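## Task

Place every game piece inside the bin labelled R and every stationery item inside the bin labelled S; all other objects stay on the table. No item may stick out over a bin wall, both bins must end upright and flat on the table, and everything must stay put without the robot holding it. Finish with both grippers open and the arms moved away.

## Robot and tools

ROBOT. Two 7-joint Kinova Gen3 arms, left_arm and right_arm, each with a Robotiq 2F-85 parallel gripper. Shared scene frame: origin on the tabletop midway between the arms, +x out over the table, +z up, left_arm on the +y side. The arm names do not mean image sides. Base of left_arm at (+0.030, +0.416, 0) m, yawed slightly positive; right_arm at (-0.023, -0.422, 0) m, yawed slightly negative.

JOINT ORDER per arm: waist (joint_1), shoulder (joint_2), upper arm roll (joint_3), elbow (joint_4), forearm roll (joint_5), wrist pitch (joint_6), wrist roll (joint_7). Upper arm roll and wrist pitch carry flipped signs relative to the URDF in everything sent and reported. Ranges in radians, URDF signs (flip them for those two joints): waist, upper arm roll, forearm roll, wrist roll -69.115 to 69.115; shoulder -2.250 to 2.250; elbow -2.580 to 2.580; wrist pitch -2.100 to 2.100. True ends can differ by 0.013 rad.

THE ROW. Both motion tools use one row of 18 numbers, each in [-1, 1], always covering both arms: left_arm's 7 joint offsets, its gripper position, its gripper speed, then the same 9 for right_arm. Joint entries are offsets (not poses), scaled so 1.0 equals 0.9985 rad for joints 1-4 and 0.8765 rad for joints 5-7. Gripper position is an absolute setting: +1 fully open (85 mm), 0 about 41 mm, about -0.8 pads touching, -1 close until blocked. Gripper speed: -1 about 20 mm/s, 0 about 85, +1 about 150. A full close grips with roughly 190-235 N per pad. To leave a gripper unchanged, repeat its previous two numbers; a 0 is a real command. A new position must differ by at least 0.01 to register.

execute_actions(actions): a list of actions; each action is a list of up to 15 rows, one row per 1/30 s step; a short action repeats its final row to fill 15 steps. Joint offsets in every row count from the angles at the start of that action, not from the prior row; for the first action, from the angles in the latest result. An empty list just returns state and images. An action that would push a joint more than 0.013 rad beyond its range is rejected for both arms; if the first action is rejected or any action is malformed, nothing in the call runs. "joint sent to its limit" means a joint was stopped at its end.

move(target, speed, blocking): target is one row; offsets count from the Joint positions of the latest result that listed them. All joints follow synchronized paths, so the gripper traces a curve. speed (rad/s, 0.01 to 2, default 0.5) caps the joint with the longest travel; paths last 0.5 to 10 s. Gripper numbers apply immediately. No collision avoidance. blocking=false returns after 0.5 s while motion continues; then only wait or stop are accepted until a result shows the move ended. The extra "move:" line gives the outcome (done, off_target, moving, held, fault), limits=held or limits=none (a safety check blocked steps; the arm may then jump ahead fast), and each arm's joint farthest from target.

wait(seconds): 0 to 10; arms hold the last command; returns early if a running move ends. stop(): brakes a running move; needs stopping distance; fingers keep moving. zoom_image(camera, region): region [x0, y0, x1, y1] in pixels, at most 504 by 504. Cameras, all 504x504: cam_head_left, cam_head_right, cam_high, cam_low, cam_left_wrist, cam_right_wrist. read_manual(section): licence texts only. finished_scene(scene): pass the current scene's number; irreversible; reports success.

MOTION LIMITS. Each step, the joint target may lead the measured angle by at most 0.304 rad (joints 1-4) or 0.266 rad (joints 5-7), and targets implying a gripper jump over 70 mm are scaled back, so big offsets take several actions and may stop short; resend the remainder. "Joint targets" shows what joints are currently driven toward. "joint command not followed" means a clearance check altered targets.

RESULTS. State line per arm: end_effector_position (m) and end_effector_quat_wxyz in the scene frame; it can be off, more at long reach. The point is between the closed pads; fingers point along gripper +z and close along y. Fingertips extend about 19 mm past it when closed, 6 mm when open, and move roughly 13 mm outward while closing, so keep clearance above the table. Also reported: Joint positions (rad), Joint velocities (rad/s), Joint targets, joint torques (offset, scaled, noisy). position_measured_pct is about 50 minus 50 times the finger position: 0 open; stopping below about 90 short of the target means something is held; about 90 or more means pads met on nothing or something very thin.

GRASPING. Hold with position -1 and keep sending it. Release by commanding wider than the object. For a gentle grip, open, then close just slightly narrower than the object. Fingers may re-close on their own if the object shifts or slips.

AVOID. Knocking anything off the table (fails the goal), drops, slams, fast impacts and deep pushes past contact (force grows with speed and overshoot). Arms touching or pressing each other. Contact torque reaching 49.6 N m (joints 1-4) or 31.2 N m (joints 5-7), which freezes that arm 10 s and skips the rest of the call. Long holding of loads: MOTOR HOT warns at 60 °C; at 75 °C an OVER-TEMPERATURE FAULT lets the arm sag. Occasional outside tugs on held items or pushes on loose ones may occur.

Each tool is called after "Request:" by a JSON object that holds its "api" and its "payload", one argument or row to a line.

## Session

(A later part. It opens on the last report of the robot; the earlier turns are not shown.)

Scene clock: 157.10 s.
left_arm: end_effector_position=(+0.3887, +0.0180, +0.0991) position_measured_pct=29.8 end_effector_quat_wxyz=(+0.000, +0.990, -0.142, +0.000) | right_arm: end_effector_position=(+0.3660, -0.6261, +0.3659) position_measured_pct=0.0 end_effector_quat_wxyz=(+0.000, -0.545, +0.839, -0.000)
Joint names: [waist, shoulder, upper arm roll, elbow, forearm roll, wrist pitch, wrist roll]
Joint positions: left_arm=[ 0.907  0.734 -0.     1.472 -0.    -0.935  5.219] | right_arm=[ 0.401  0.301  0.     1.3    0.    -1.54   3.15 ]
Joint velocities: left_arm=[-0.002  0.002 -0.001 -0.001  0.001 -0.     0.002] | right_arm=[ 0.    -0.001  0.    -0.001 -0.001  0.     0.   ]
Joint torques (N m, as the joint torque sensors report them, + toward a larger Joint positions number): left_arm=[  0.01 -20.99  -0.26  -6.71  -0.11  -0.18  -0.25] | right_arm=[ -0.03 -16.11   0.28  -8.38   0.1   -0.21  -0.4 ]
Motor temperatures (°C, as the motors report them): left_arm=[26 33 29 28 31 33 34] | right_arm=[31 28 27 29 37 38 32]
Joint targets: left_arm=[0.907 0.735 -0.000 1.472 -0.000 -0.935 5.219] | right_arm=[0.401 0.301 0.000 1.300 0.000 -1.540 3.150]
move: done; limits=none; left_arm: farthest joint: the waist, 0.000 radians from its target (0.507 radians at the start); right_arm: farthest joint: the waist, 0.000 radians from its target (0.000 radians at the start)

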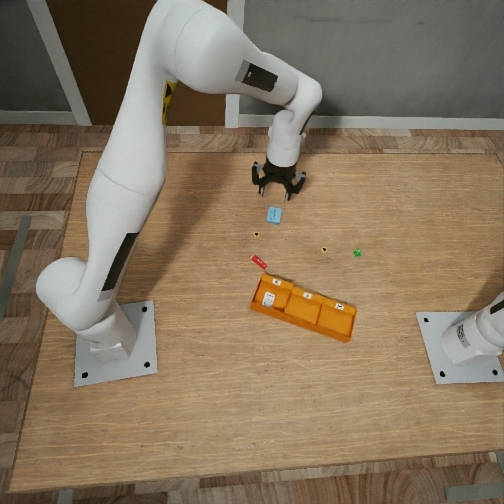

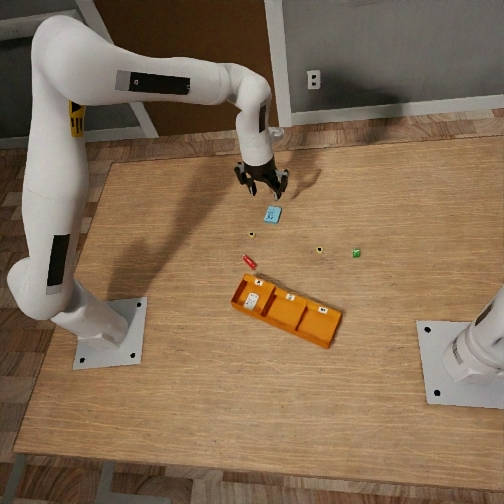

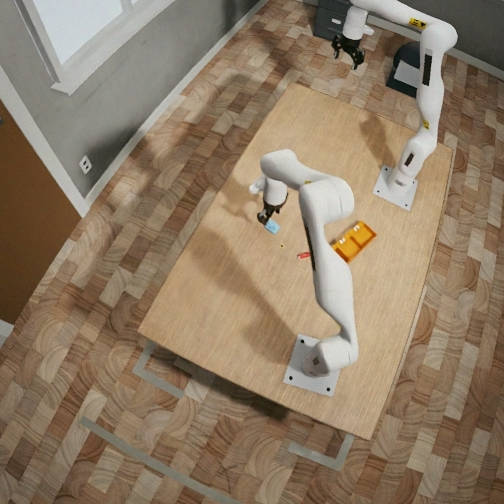

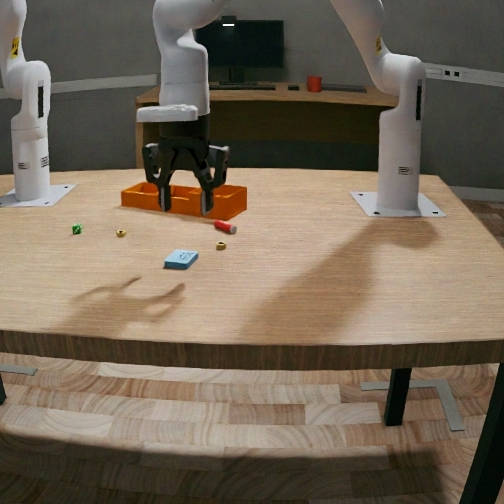

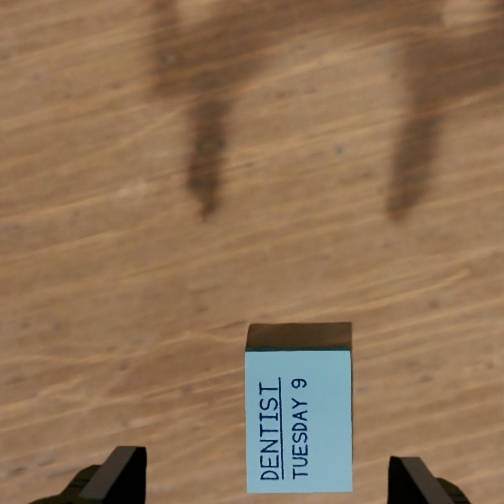

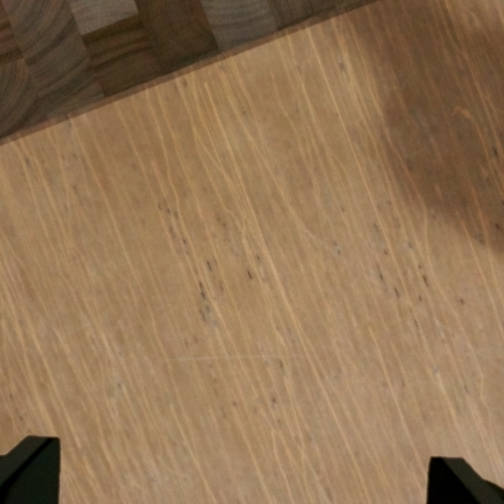

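Request:
{"api": "move", "payload": {
  "target": [0.025,0.124,0,0.04,0,0.186,0.027,0.4,0, 0,0,0,0,0,0,0,1,0],
  "speed": 0.3
}}

Scene clock: 166.13 s.
left_arm: end_effector_position=(+0.3804, +0.0075, +0.0233) position_measured_pct=29.8 end_effector_quat_wxyz=(-0.000, +0.990, -0.142, -0.000) | right_arm: end_effector_position=(+0.3660, -0.6261, +0.3659) position_measured_pct=0.0 end_effector_quat_wxyz=(+0.000, -0.545, +0.839, -0.000)
Joint names: [waist, shoulder, upper arm roll, elbow, forearm roll, wrist pitch, wrist roll]
Joint positions: left_arm=[ 0.932  0.858 -0.     1.512 -0.    -0.772  5.243] | right_arm=[ 0.401  0.301  0.     1.3    0.    -1.54   3.15 ]
Joint velocities: left_arm=[ 0.     0.001 -0.001 -0.     0.001 -0.    -0.   ] | right_arm=[ 0.001 -0.001  0.    -0.     0.001 -0.001  0.   ]
Joint torques (N m, as the joint torque sensors report them, + toward a larger Joint positions number): left_arm=[  0.35 -22.15  -0.39  -5.74  -0.19  -0.12  -0.26] | right_arm=[  0.14 -15.92   0.3   -8.3    0.03  -0.24  -0.41]
Motor temperatures (°C, as the motors report them): left_arm=[26 33 29 28 31 33 34] | right_arm=[31 28 27 29 37 38 32]
Joint targets: left_arm=[0.932 0.858 -0.000 1.512 -0.000 -0.772 5.243] | right_arm=[0.401 0.301 0.000 1.300 0.000 -1.540 3.150]
move: done; limits=none; left_arm: farthest joint: the waist, 0.000 radians from its target (0.025 radians at the start); right_arm: farthest joint: the waist, 0.000 radians from its target (0.000 radians at the start)

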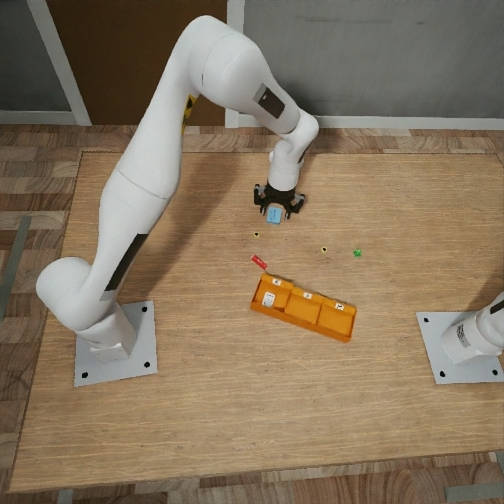

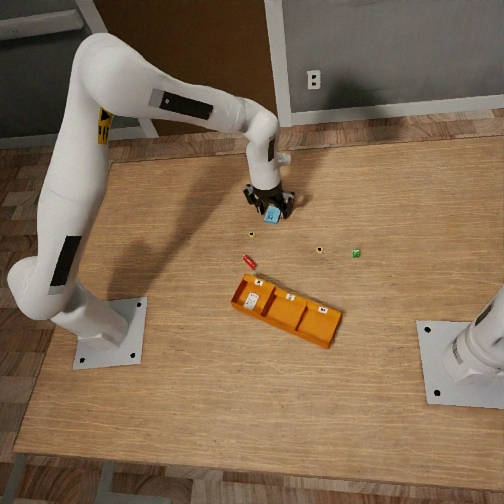

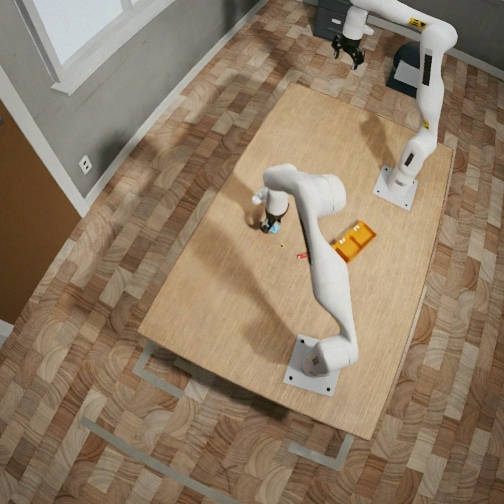

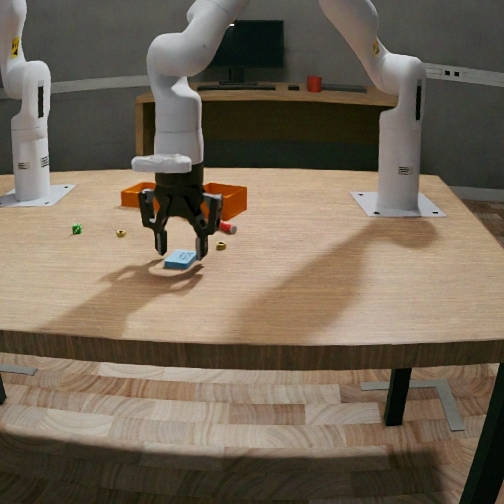

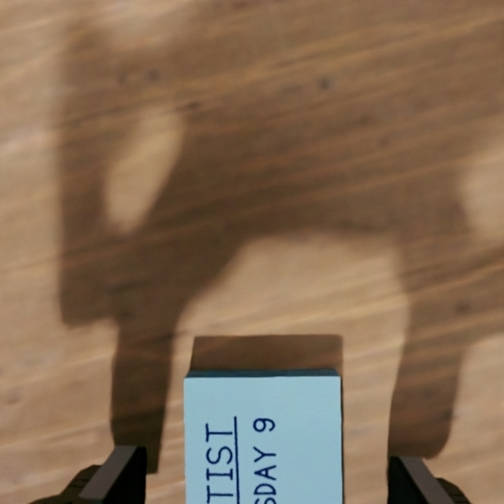

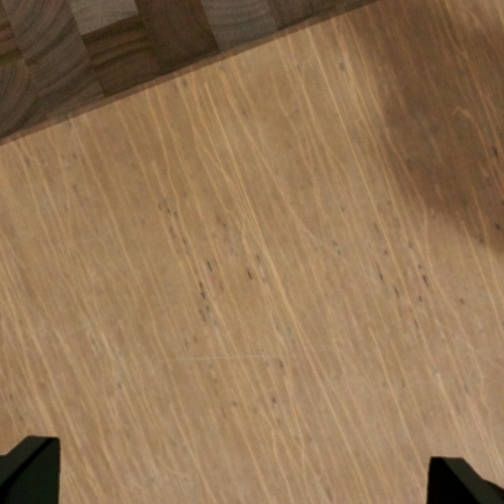

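Request:
{"api": "move", "payload": {
  "target": [0,0.006,0,0.001,0,0.008,0,-1,-0.5, 0,0,0,0,0,0,0,1,0]
}}

Scene clock: 169.20 s.
left_arm: end_effector_position=(+0.3808, +0.0070, +0.0213) position_measured_pct=58.7 end_effector_quat_wxyz=(+0.000, +0.990, -0.142, +0.001) | right_arm: end_effector_position=(+0.3660, -0.6261, +0.3659) position_measured_pct=0.0 end_effector_quat_wxyz=(+0.000, -0.545, +0.839, -0.000)
Joint names: [waist, shoulder, upper arm roll, elbow, forearm roll, wrist pitch, wrist roll]
Joint positions: left_arm=[ 0.932  0.862 -0.     1.513 -0.    -0.766  5.243] | right_arm=[ 0.401  0.301  0.     1.3    0.    -1.54   3.15 ]
Joint velocities: left_arm=[ 0.    -0.     0.001 -0.001  0.001  0.    -0.   ] | right_arm=[-0.     0.     0.    -0.001 -0.    -0.001 -0.   ]
Joint torques (N m, as the joint torque sensors report them, + toward a larger Joint positions number): left_arm=[  0.13 -19.82  -0.35  -5.41  -0.21   0.27  -0.26] | right_arm=[  0.15 -15.95   0.21  -8.35  -0.06  -0.14  -0.42]
Motor temperatures (°C, as the motors report them): left_arm=[26 33 29 28 31 33 34] | right_arm=[31 28 27 29 37 38 32]
Joint targets: left_arm=[0.932 0.864 -0.000 1.513 -0.000 -0.765 5.243] | right_arm=[0.401 0.301 0.000 1.300 0.000 -1.540 3.150]
move: done; limits=none; left_arm: farthest joint: the shoulder, 0.002 radians from its target (0.006 radians at the start); right_arm: farthest joint: the waist, 0.000 radians from its target (0.000 radians at the start)

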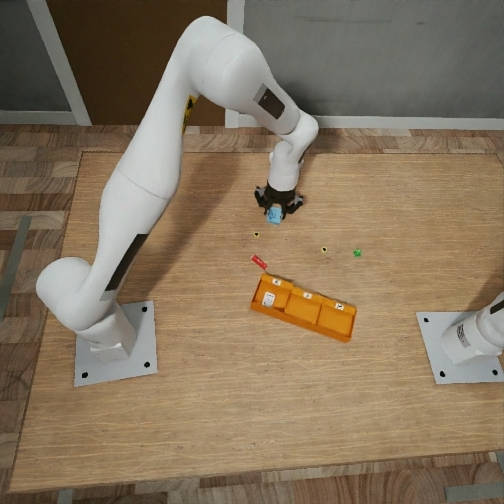

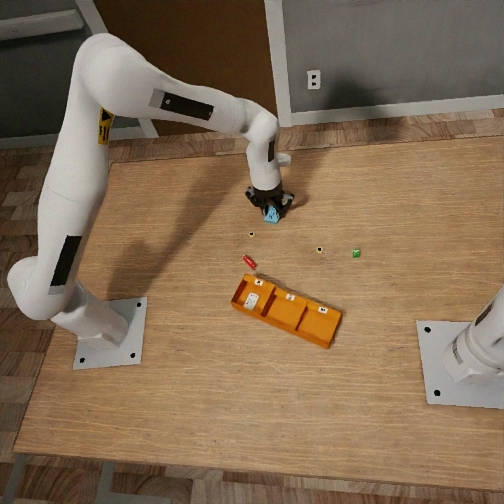

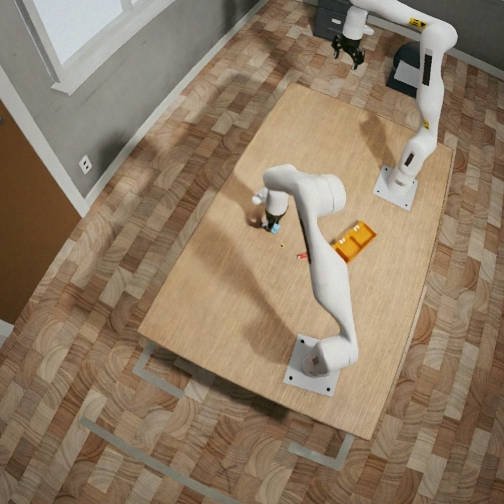

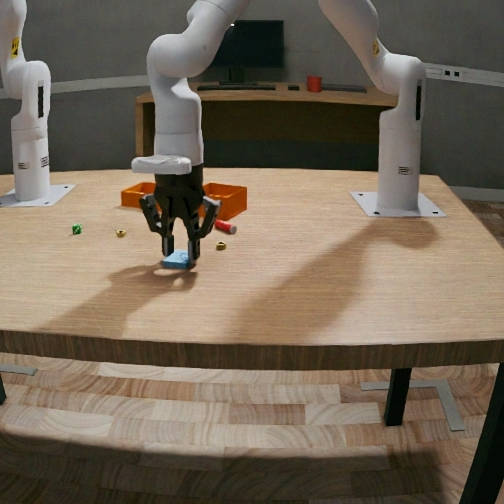

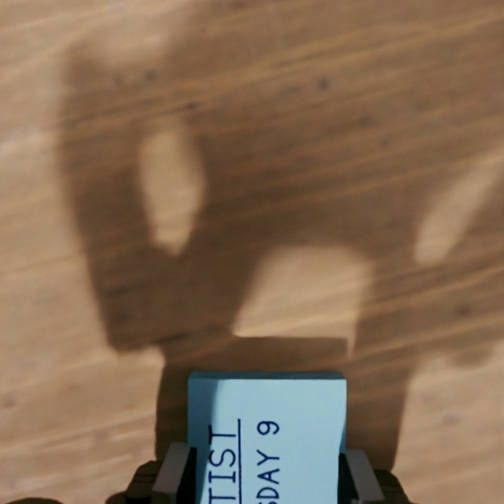

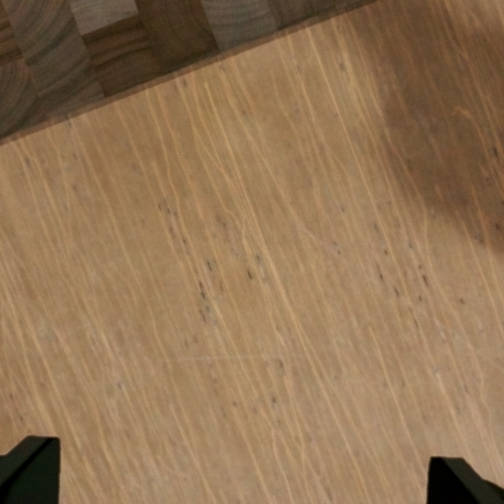

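Request:
{"api": "move", "payload": {
  "target": [0,-0.14,0,-0.041,0,-0.2,0,-1,-0.5, 0,0,0,0,0,0,0,1,0],
  "speed": 0.6
}}

Request:
{"api": "move", "payload": {
  "target": [0.596,-0.155,0,0.302,0,0.16,0.588,-1,-0.5, 0,0,0,0,0,0,0,1,0],
  "speed": 0.9
}}

Scene clock: 176.77 s.
left_arm: end_effector_position=(+0.3790, +0.0089, +0.1059) position_measured_pct=58.7 end_effector_quat_wxyz=(+0.002, +0.990, -0.142, +0.003) | right_arm: end_effector_position=(+0.3660, -0.6261, +0.3659) position_measured_pct=0.0 end_effector_quat_wxyz=(+0.000, -0.545, +0.839, -0.000)
Joint names: [waist, shoulder, upper arm roll, elbow, forearm roll, wrist pitch, wrist roll]
Joint positions: left_arm=[ 0.932  0.722 -0.     1.472 -0.    -0.941  5.243] | right_arm=[ 0.401  0.301  0.     1.3    0.    -1.54   3.15 ]
Joint velocities: left_arm=[ 0.    -0.001 -0.001 -0.     0.    -0.     0.   ] | right_arm=[ 0.     0.002  0.    -0.002 -0.001 -0.001 -0.   ]
Joint torques (N m, as the joint torque sensors report them, + toward a larger Joint positions number): left_arm=[  0.26 -20.74  -0.23  -6.76  -0.2   -0.17  -0.19] | right_arm=[  0.13 -15.93   0.22  -8.5    0.07  -0.15  -0.38]
Motor temperatures (°C, as the motors report them): left_arm=[26 33 29 28 31 33 34] | right_arm=[31 28 27 29 37 38 32]
Joint targets: left_arm=[0.932 0.722 -0.000 1.472 -0.000 -0.941 5.243] | right_arm=[0.401 0.301 0.000 1.300 0.000 -1.540 3.150]
move: done; limits=none; left_arm: farthest joint: the waist, 0.000 radians from its target (0.000 radians at the start); right_arm: farthest joint: the waist, 0.000 radians from its target (0.000 radians at the start)

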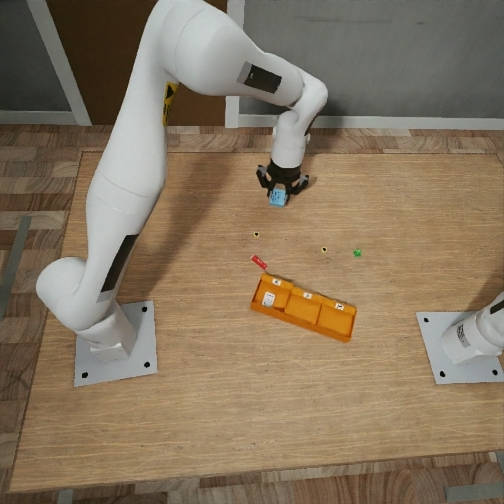

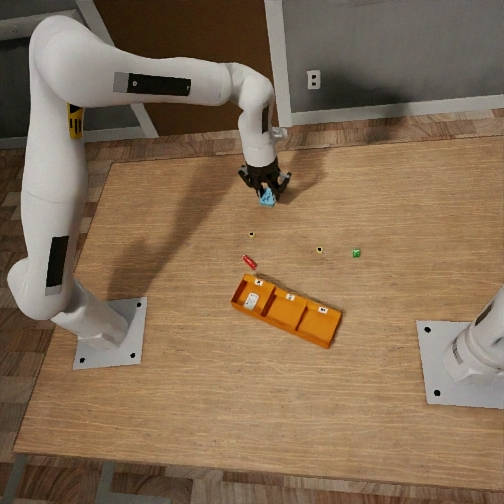

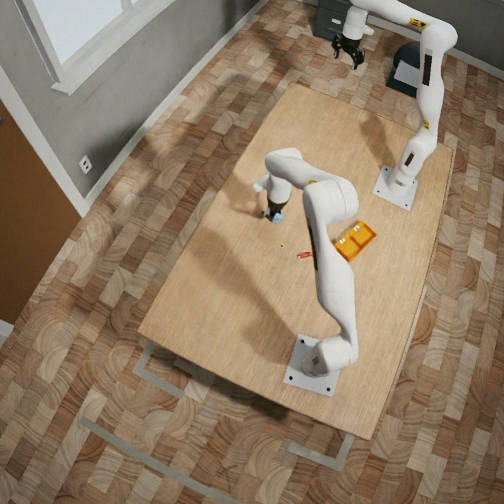

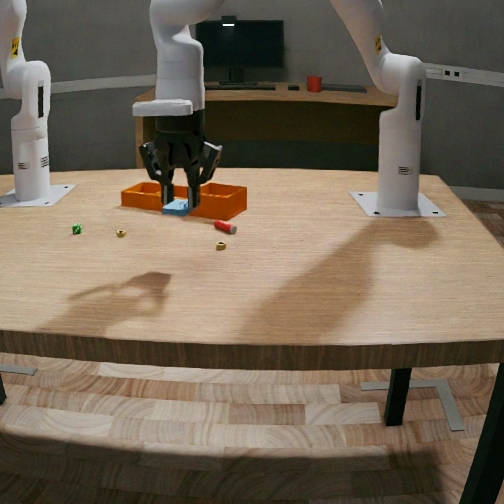

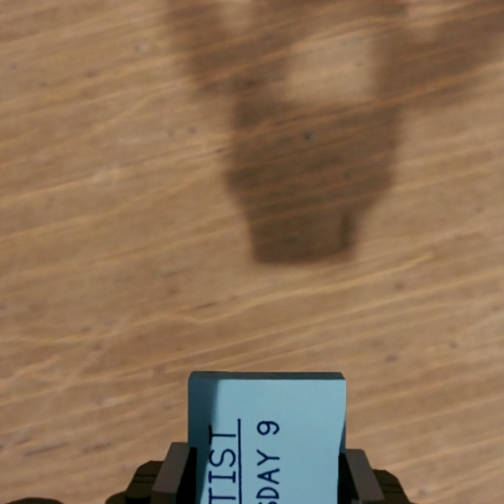

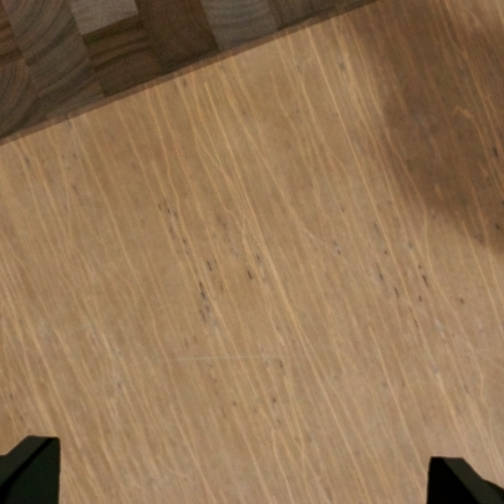

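Scene clock: 178.20 s.
left_arm: end_effector_position=(+0.0777, -0.0341, +0.1095) position_measured_pct=58.7 end_effector_quat_wxyz=(+0.000, +0.983, -0.181, +0.000) | right_arm: end_effector_position=(+0.3660, -0.6261, +0.3659) position_measured_pct=0.0 end_effector_quat_wxyz=(+0.000, -0.545, +0.839, -0.000)
Joint names: [waist, shoulder, upper arm roll, elbow, forearm roll, wrist pitch, wrist roll]
Joint positions: left_arm=[ 1.527  0.567 -0.     1.773 -0.    -0.801  5.758] | right_arm=[ 0.401  0.301  0.     1.3    0.    -1.54   3.15 ]
Joint velocities: left_arm=[ 0.002  0.     0.001  0.    -0.001 -0.     0.001] | right_arm=[-0.     0.001 -0.    -0.001  0.    -0.001 -0.   ]
Joint torques (N m, as the joint torque sensors report them, + toward a larger Joint positions number): left_arm=[  0.05 -17.5   -0.27  -5.98  -0.21  -0.12  -0.15] | right_arm=[  0.01 -15.9    0.19  -8.52   0.07  -0.18  -0.35]
Motor temperatures (°C, as the motors report them): left_arm=[26 34 29 28 31 33 34] | right_arm=[31 28 27 29 37 38 32]
Joint targets: left_arm=[1.527 0.567 -0.000 1.773 -0.000 -0.801 5.758] | right_arm=[0.401 0.301 0.000 1.300 0.000 -1.540 3.150]
move: done; limits=none; left_arm: farthest joint: the waist, 0.001 radians from its target (0.595 radians at the start); right_arm: farthest joint: the waist, 0.000 radians from its target (0.000 radians at the start)

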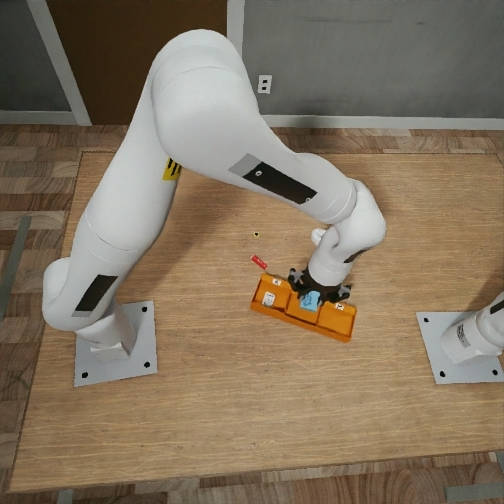

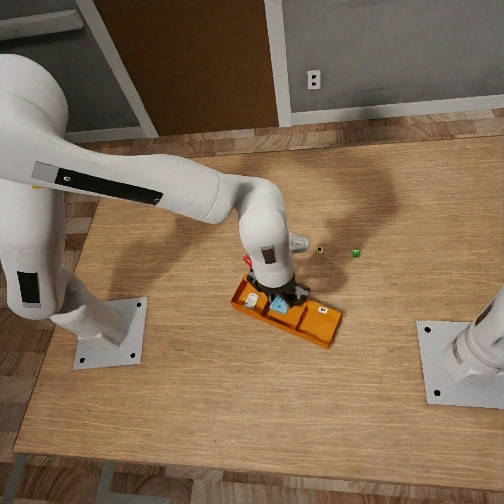

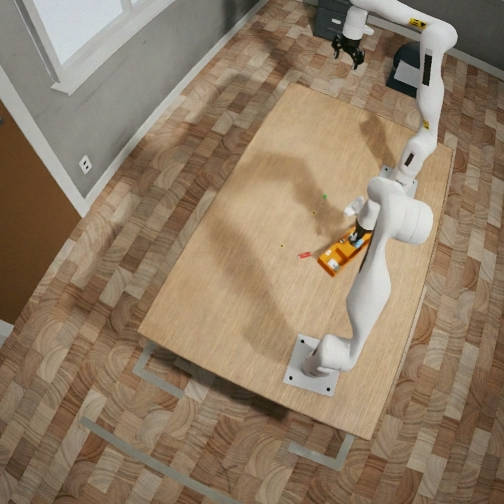

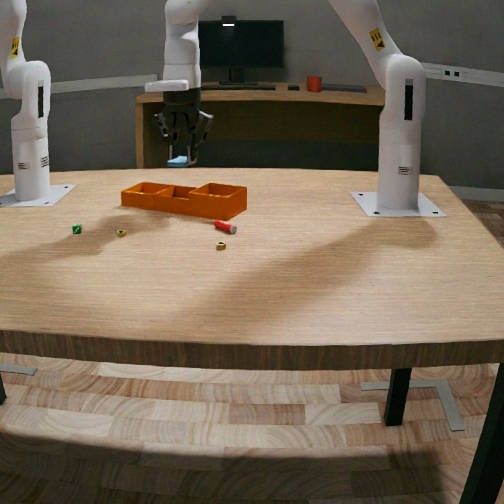

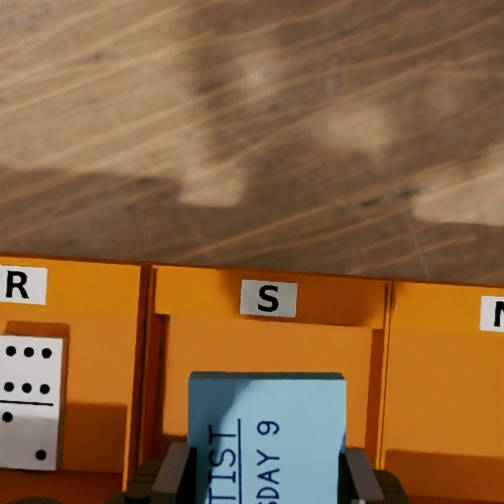

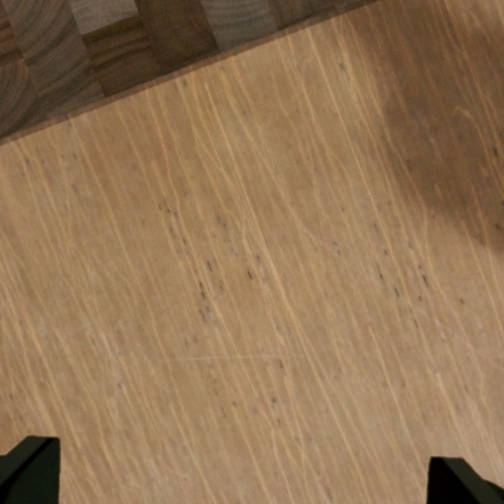

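Request:
{"api": "move", "payload": {
  "target": [0.007,0.118,0,0.059,0,0.2,0.008,-1,-0.5, 0,0,0,0,0,0,0,1,0],
  "speed": 0.25
}}

Scene clock: 184.77 s.
left_arm: end_effector_position=(+0.0742, -0.0322, +0.0443) position_measured_pct=58.7 end_effector_quat_wxyz=(-0.001, +0.983, -0.181, -0.000) | right_arm: end_effector_position=(+0.3660, -0.6261, +0.3659) position_measured_pct=0.0 end_effector_quat_wxyz=(+0.000, -0.545, +0.839, -0.000)
Joint names: [waist, shoulder, upper arm roll, elbow, forearm roll, wrist pitch, wrist roll]
Joint positions: left_arm=[ 1.534  0.685 -0.     1.832 -0.    -0.625  5.766] | right_arm=[ 0.401  0.301  0.     1.3    0.    -1.54   3.15 ]
Joint velocities: left_arm=[ 0.     0.002  0.001  0.     0.001  0.    -0.   ] | right_arm=[-0.001  0.    -0.     0.     0.002 -0.     0.   ]
Joint torques (N m, as the joint torque sensors report them, + toward a larger Joint positions number): left_arm=[  0.18 -18.43  -0.21  -4.79  -0.2   -0.24  -0.23] | right_arm=[  0.07 -15.92   0.07  -8.34   0.03  -0.22  -0.44]
Motor temperatures (°C, as the motors report them): left_arm=[26 34 29 28 31 33 34] | right_arm=[31 28 27 29 37 38 32]
Joint targets: left_arm=[1.534 0.685 -0.000 1.832 -0.000 -0.625 5.766] | right_arm=[0.401 0.301 0.000 1.300 0.000 -1.540 3.150]
move: done; limits=none; left_arm: farthest joint: the waist, 0.000 radians from its target (0.007 radians at the start); right_arm: farthest joint: the waist, 0.000 radians from its target (0.000 radians at the start)

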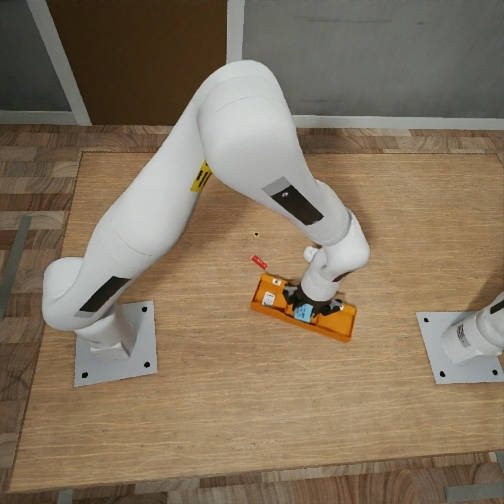

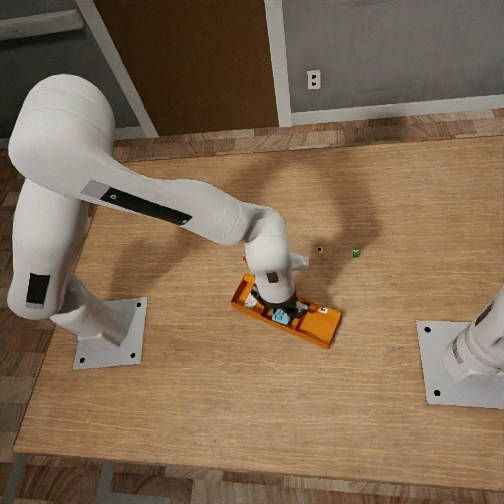

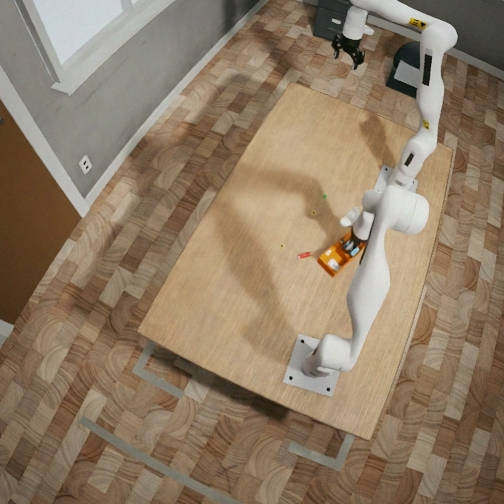

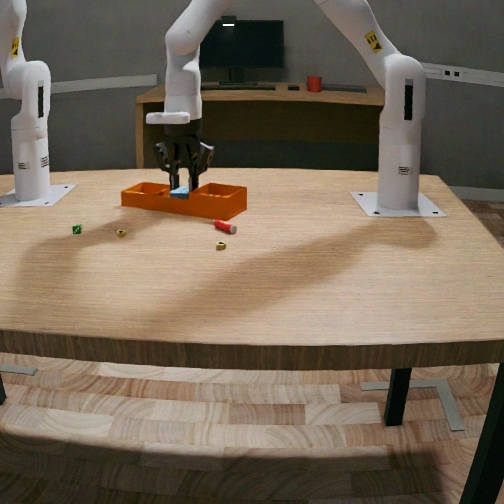

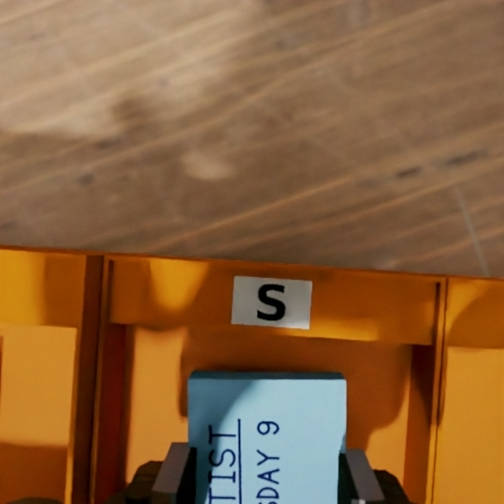

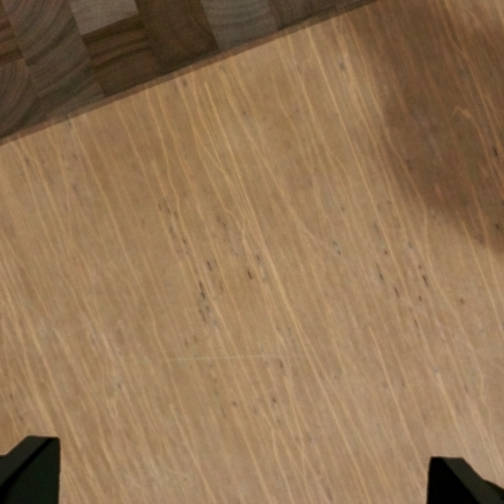

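Request:
{"api": "zoom_image", "payload": {
  "camera": "cam_head_left",
  "region": [250,270,370,350]
}}

Region (250, 270, 370, 350) of cam_head_left's 504x504 image, scaled by 4.200, with more detail than that image has.

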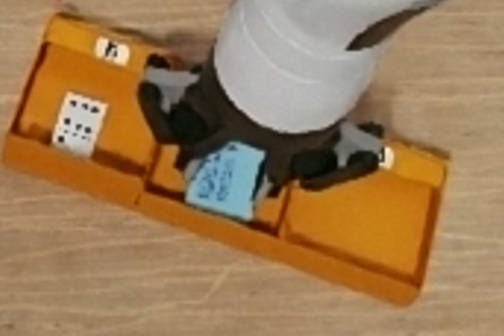

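Request:
{"api": "move", "payload": {
  "target": [0,0.022,0,0.009,0,0.034,0,-1,-0.5, 0,0,0,0,0,0,0,1,0],
  "speed": 0.1
}}

Scene clock: 193.93 s.
left_arm: end_effector_position=(+0.0740, -0.0311, +0.0329) position_measured_pct=58.7 end_effector_quat_wxyz=(-0.001, +0.983, -0.181, -0.000) | right_arm: end_effector_position=(+0.3660, -0.6261, +0.3659) position_measured_pct=0.0 end_effector_quat_wxyz=(+0.000, -0.545, +0.839, -0.000)
Joint names: [waist, shoulder, upper arm roll, elbow, forearm roll, wrist pitch, wrist roll]
Joint positions: left_arm=[ 1.534  0.707 -0.     1.841 -0.    -0.596  5.766] | right_arm=[ 0.401  0.301  0.     1.3    0.    -1.54   3.15 ]
Joint velocities: left_arm=[ 0.001  0.003  0.001  0.     0.001 -0.    -0.   ] | right_arm=[-0.001  0.    -0.     0.001  0.001  0.    -0.   ]
Joint torques (N m, as the joint torque sensors report them, + toward a larger Joint positions number): left_arm=[  0.23 -18.34  -0.26  -4.57  -0.19  -0.23  -0.31] | right_arm=[  0.03 -15.82   0.36  -8.45   0.02  -0.25  -0.29]
Motor temperatures (°C, as the motors report them): left_arm=[26 34 29 28 31 33 34] | right_arm=[31 28 27 29 37 38 32]
Joint targets: left_arm=[1.534 0.707 -0.000 1.841 -0.000 -0.596 5.766] | right_arm=[0.401 0.301 0.000 1.300 0.000 -1.540 3.150]
move: done; limits=none; left_arm: farthest joint: the waist, 0.000 radians from its target (0.000 radians at the start); right_arm: farthest joint: the waist, 0.000 radians from its target (0.000 radians at the start)

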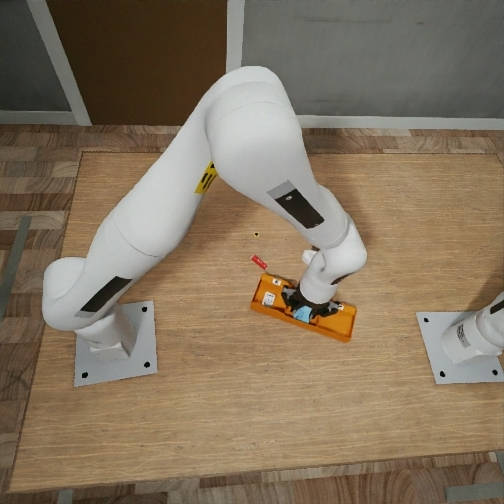

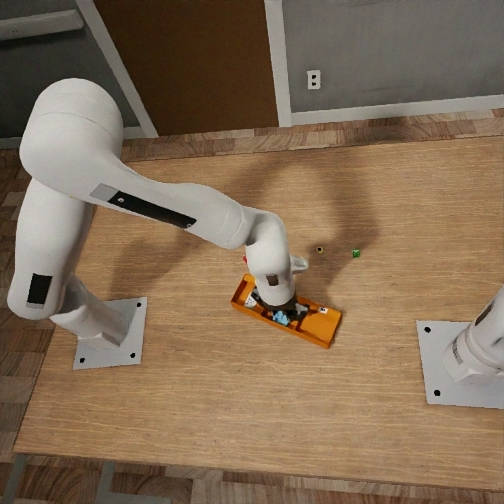

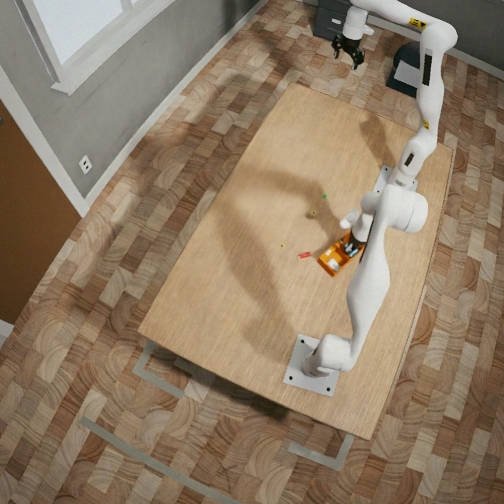

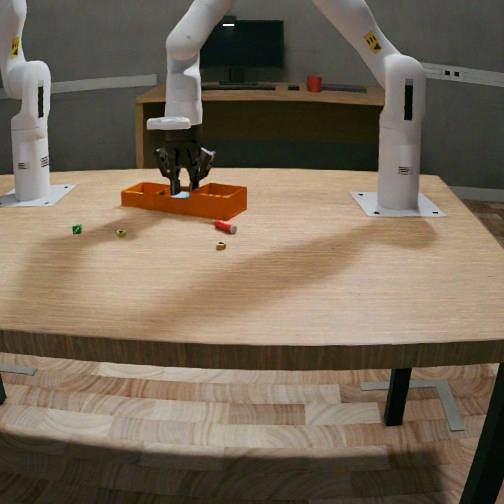

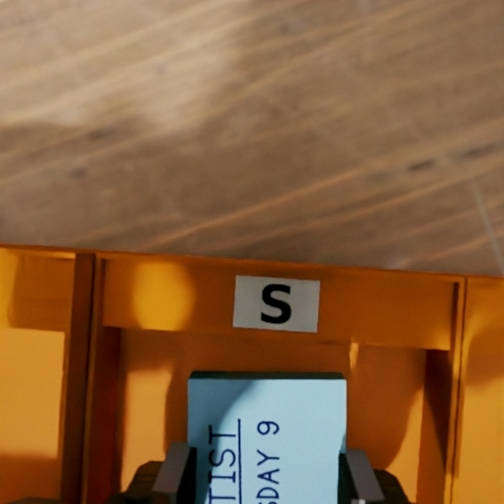

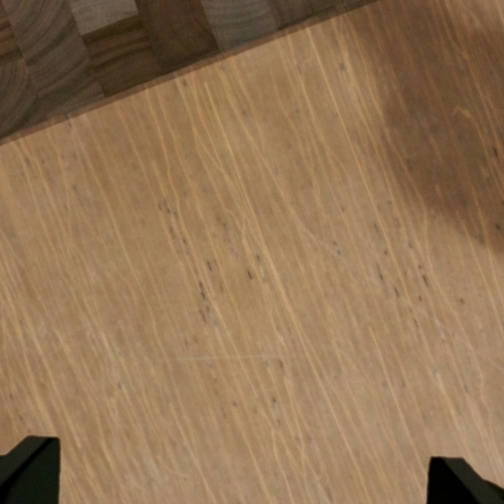

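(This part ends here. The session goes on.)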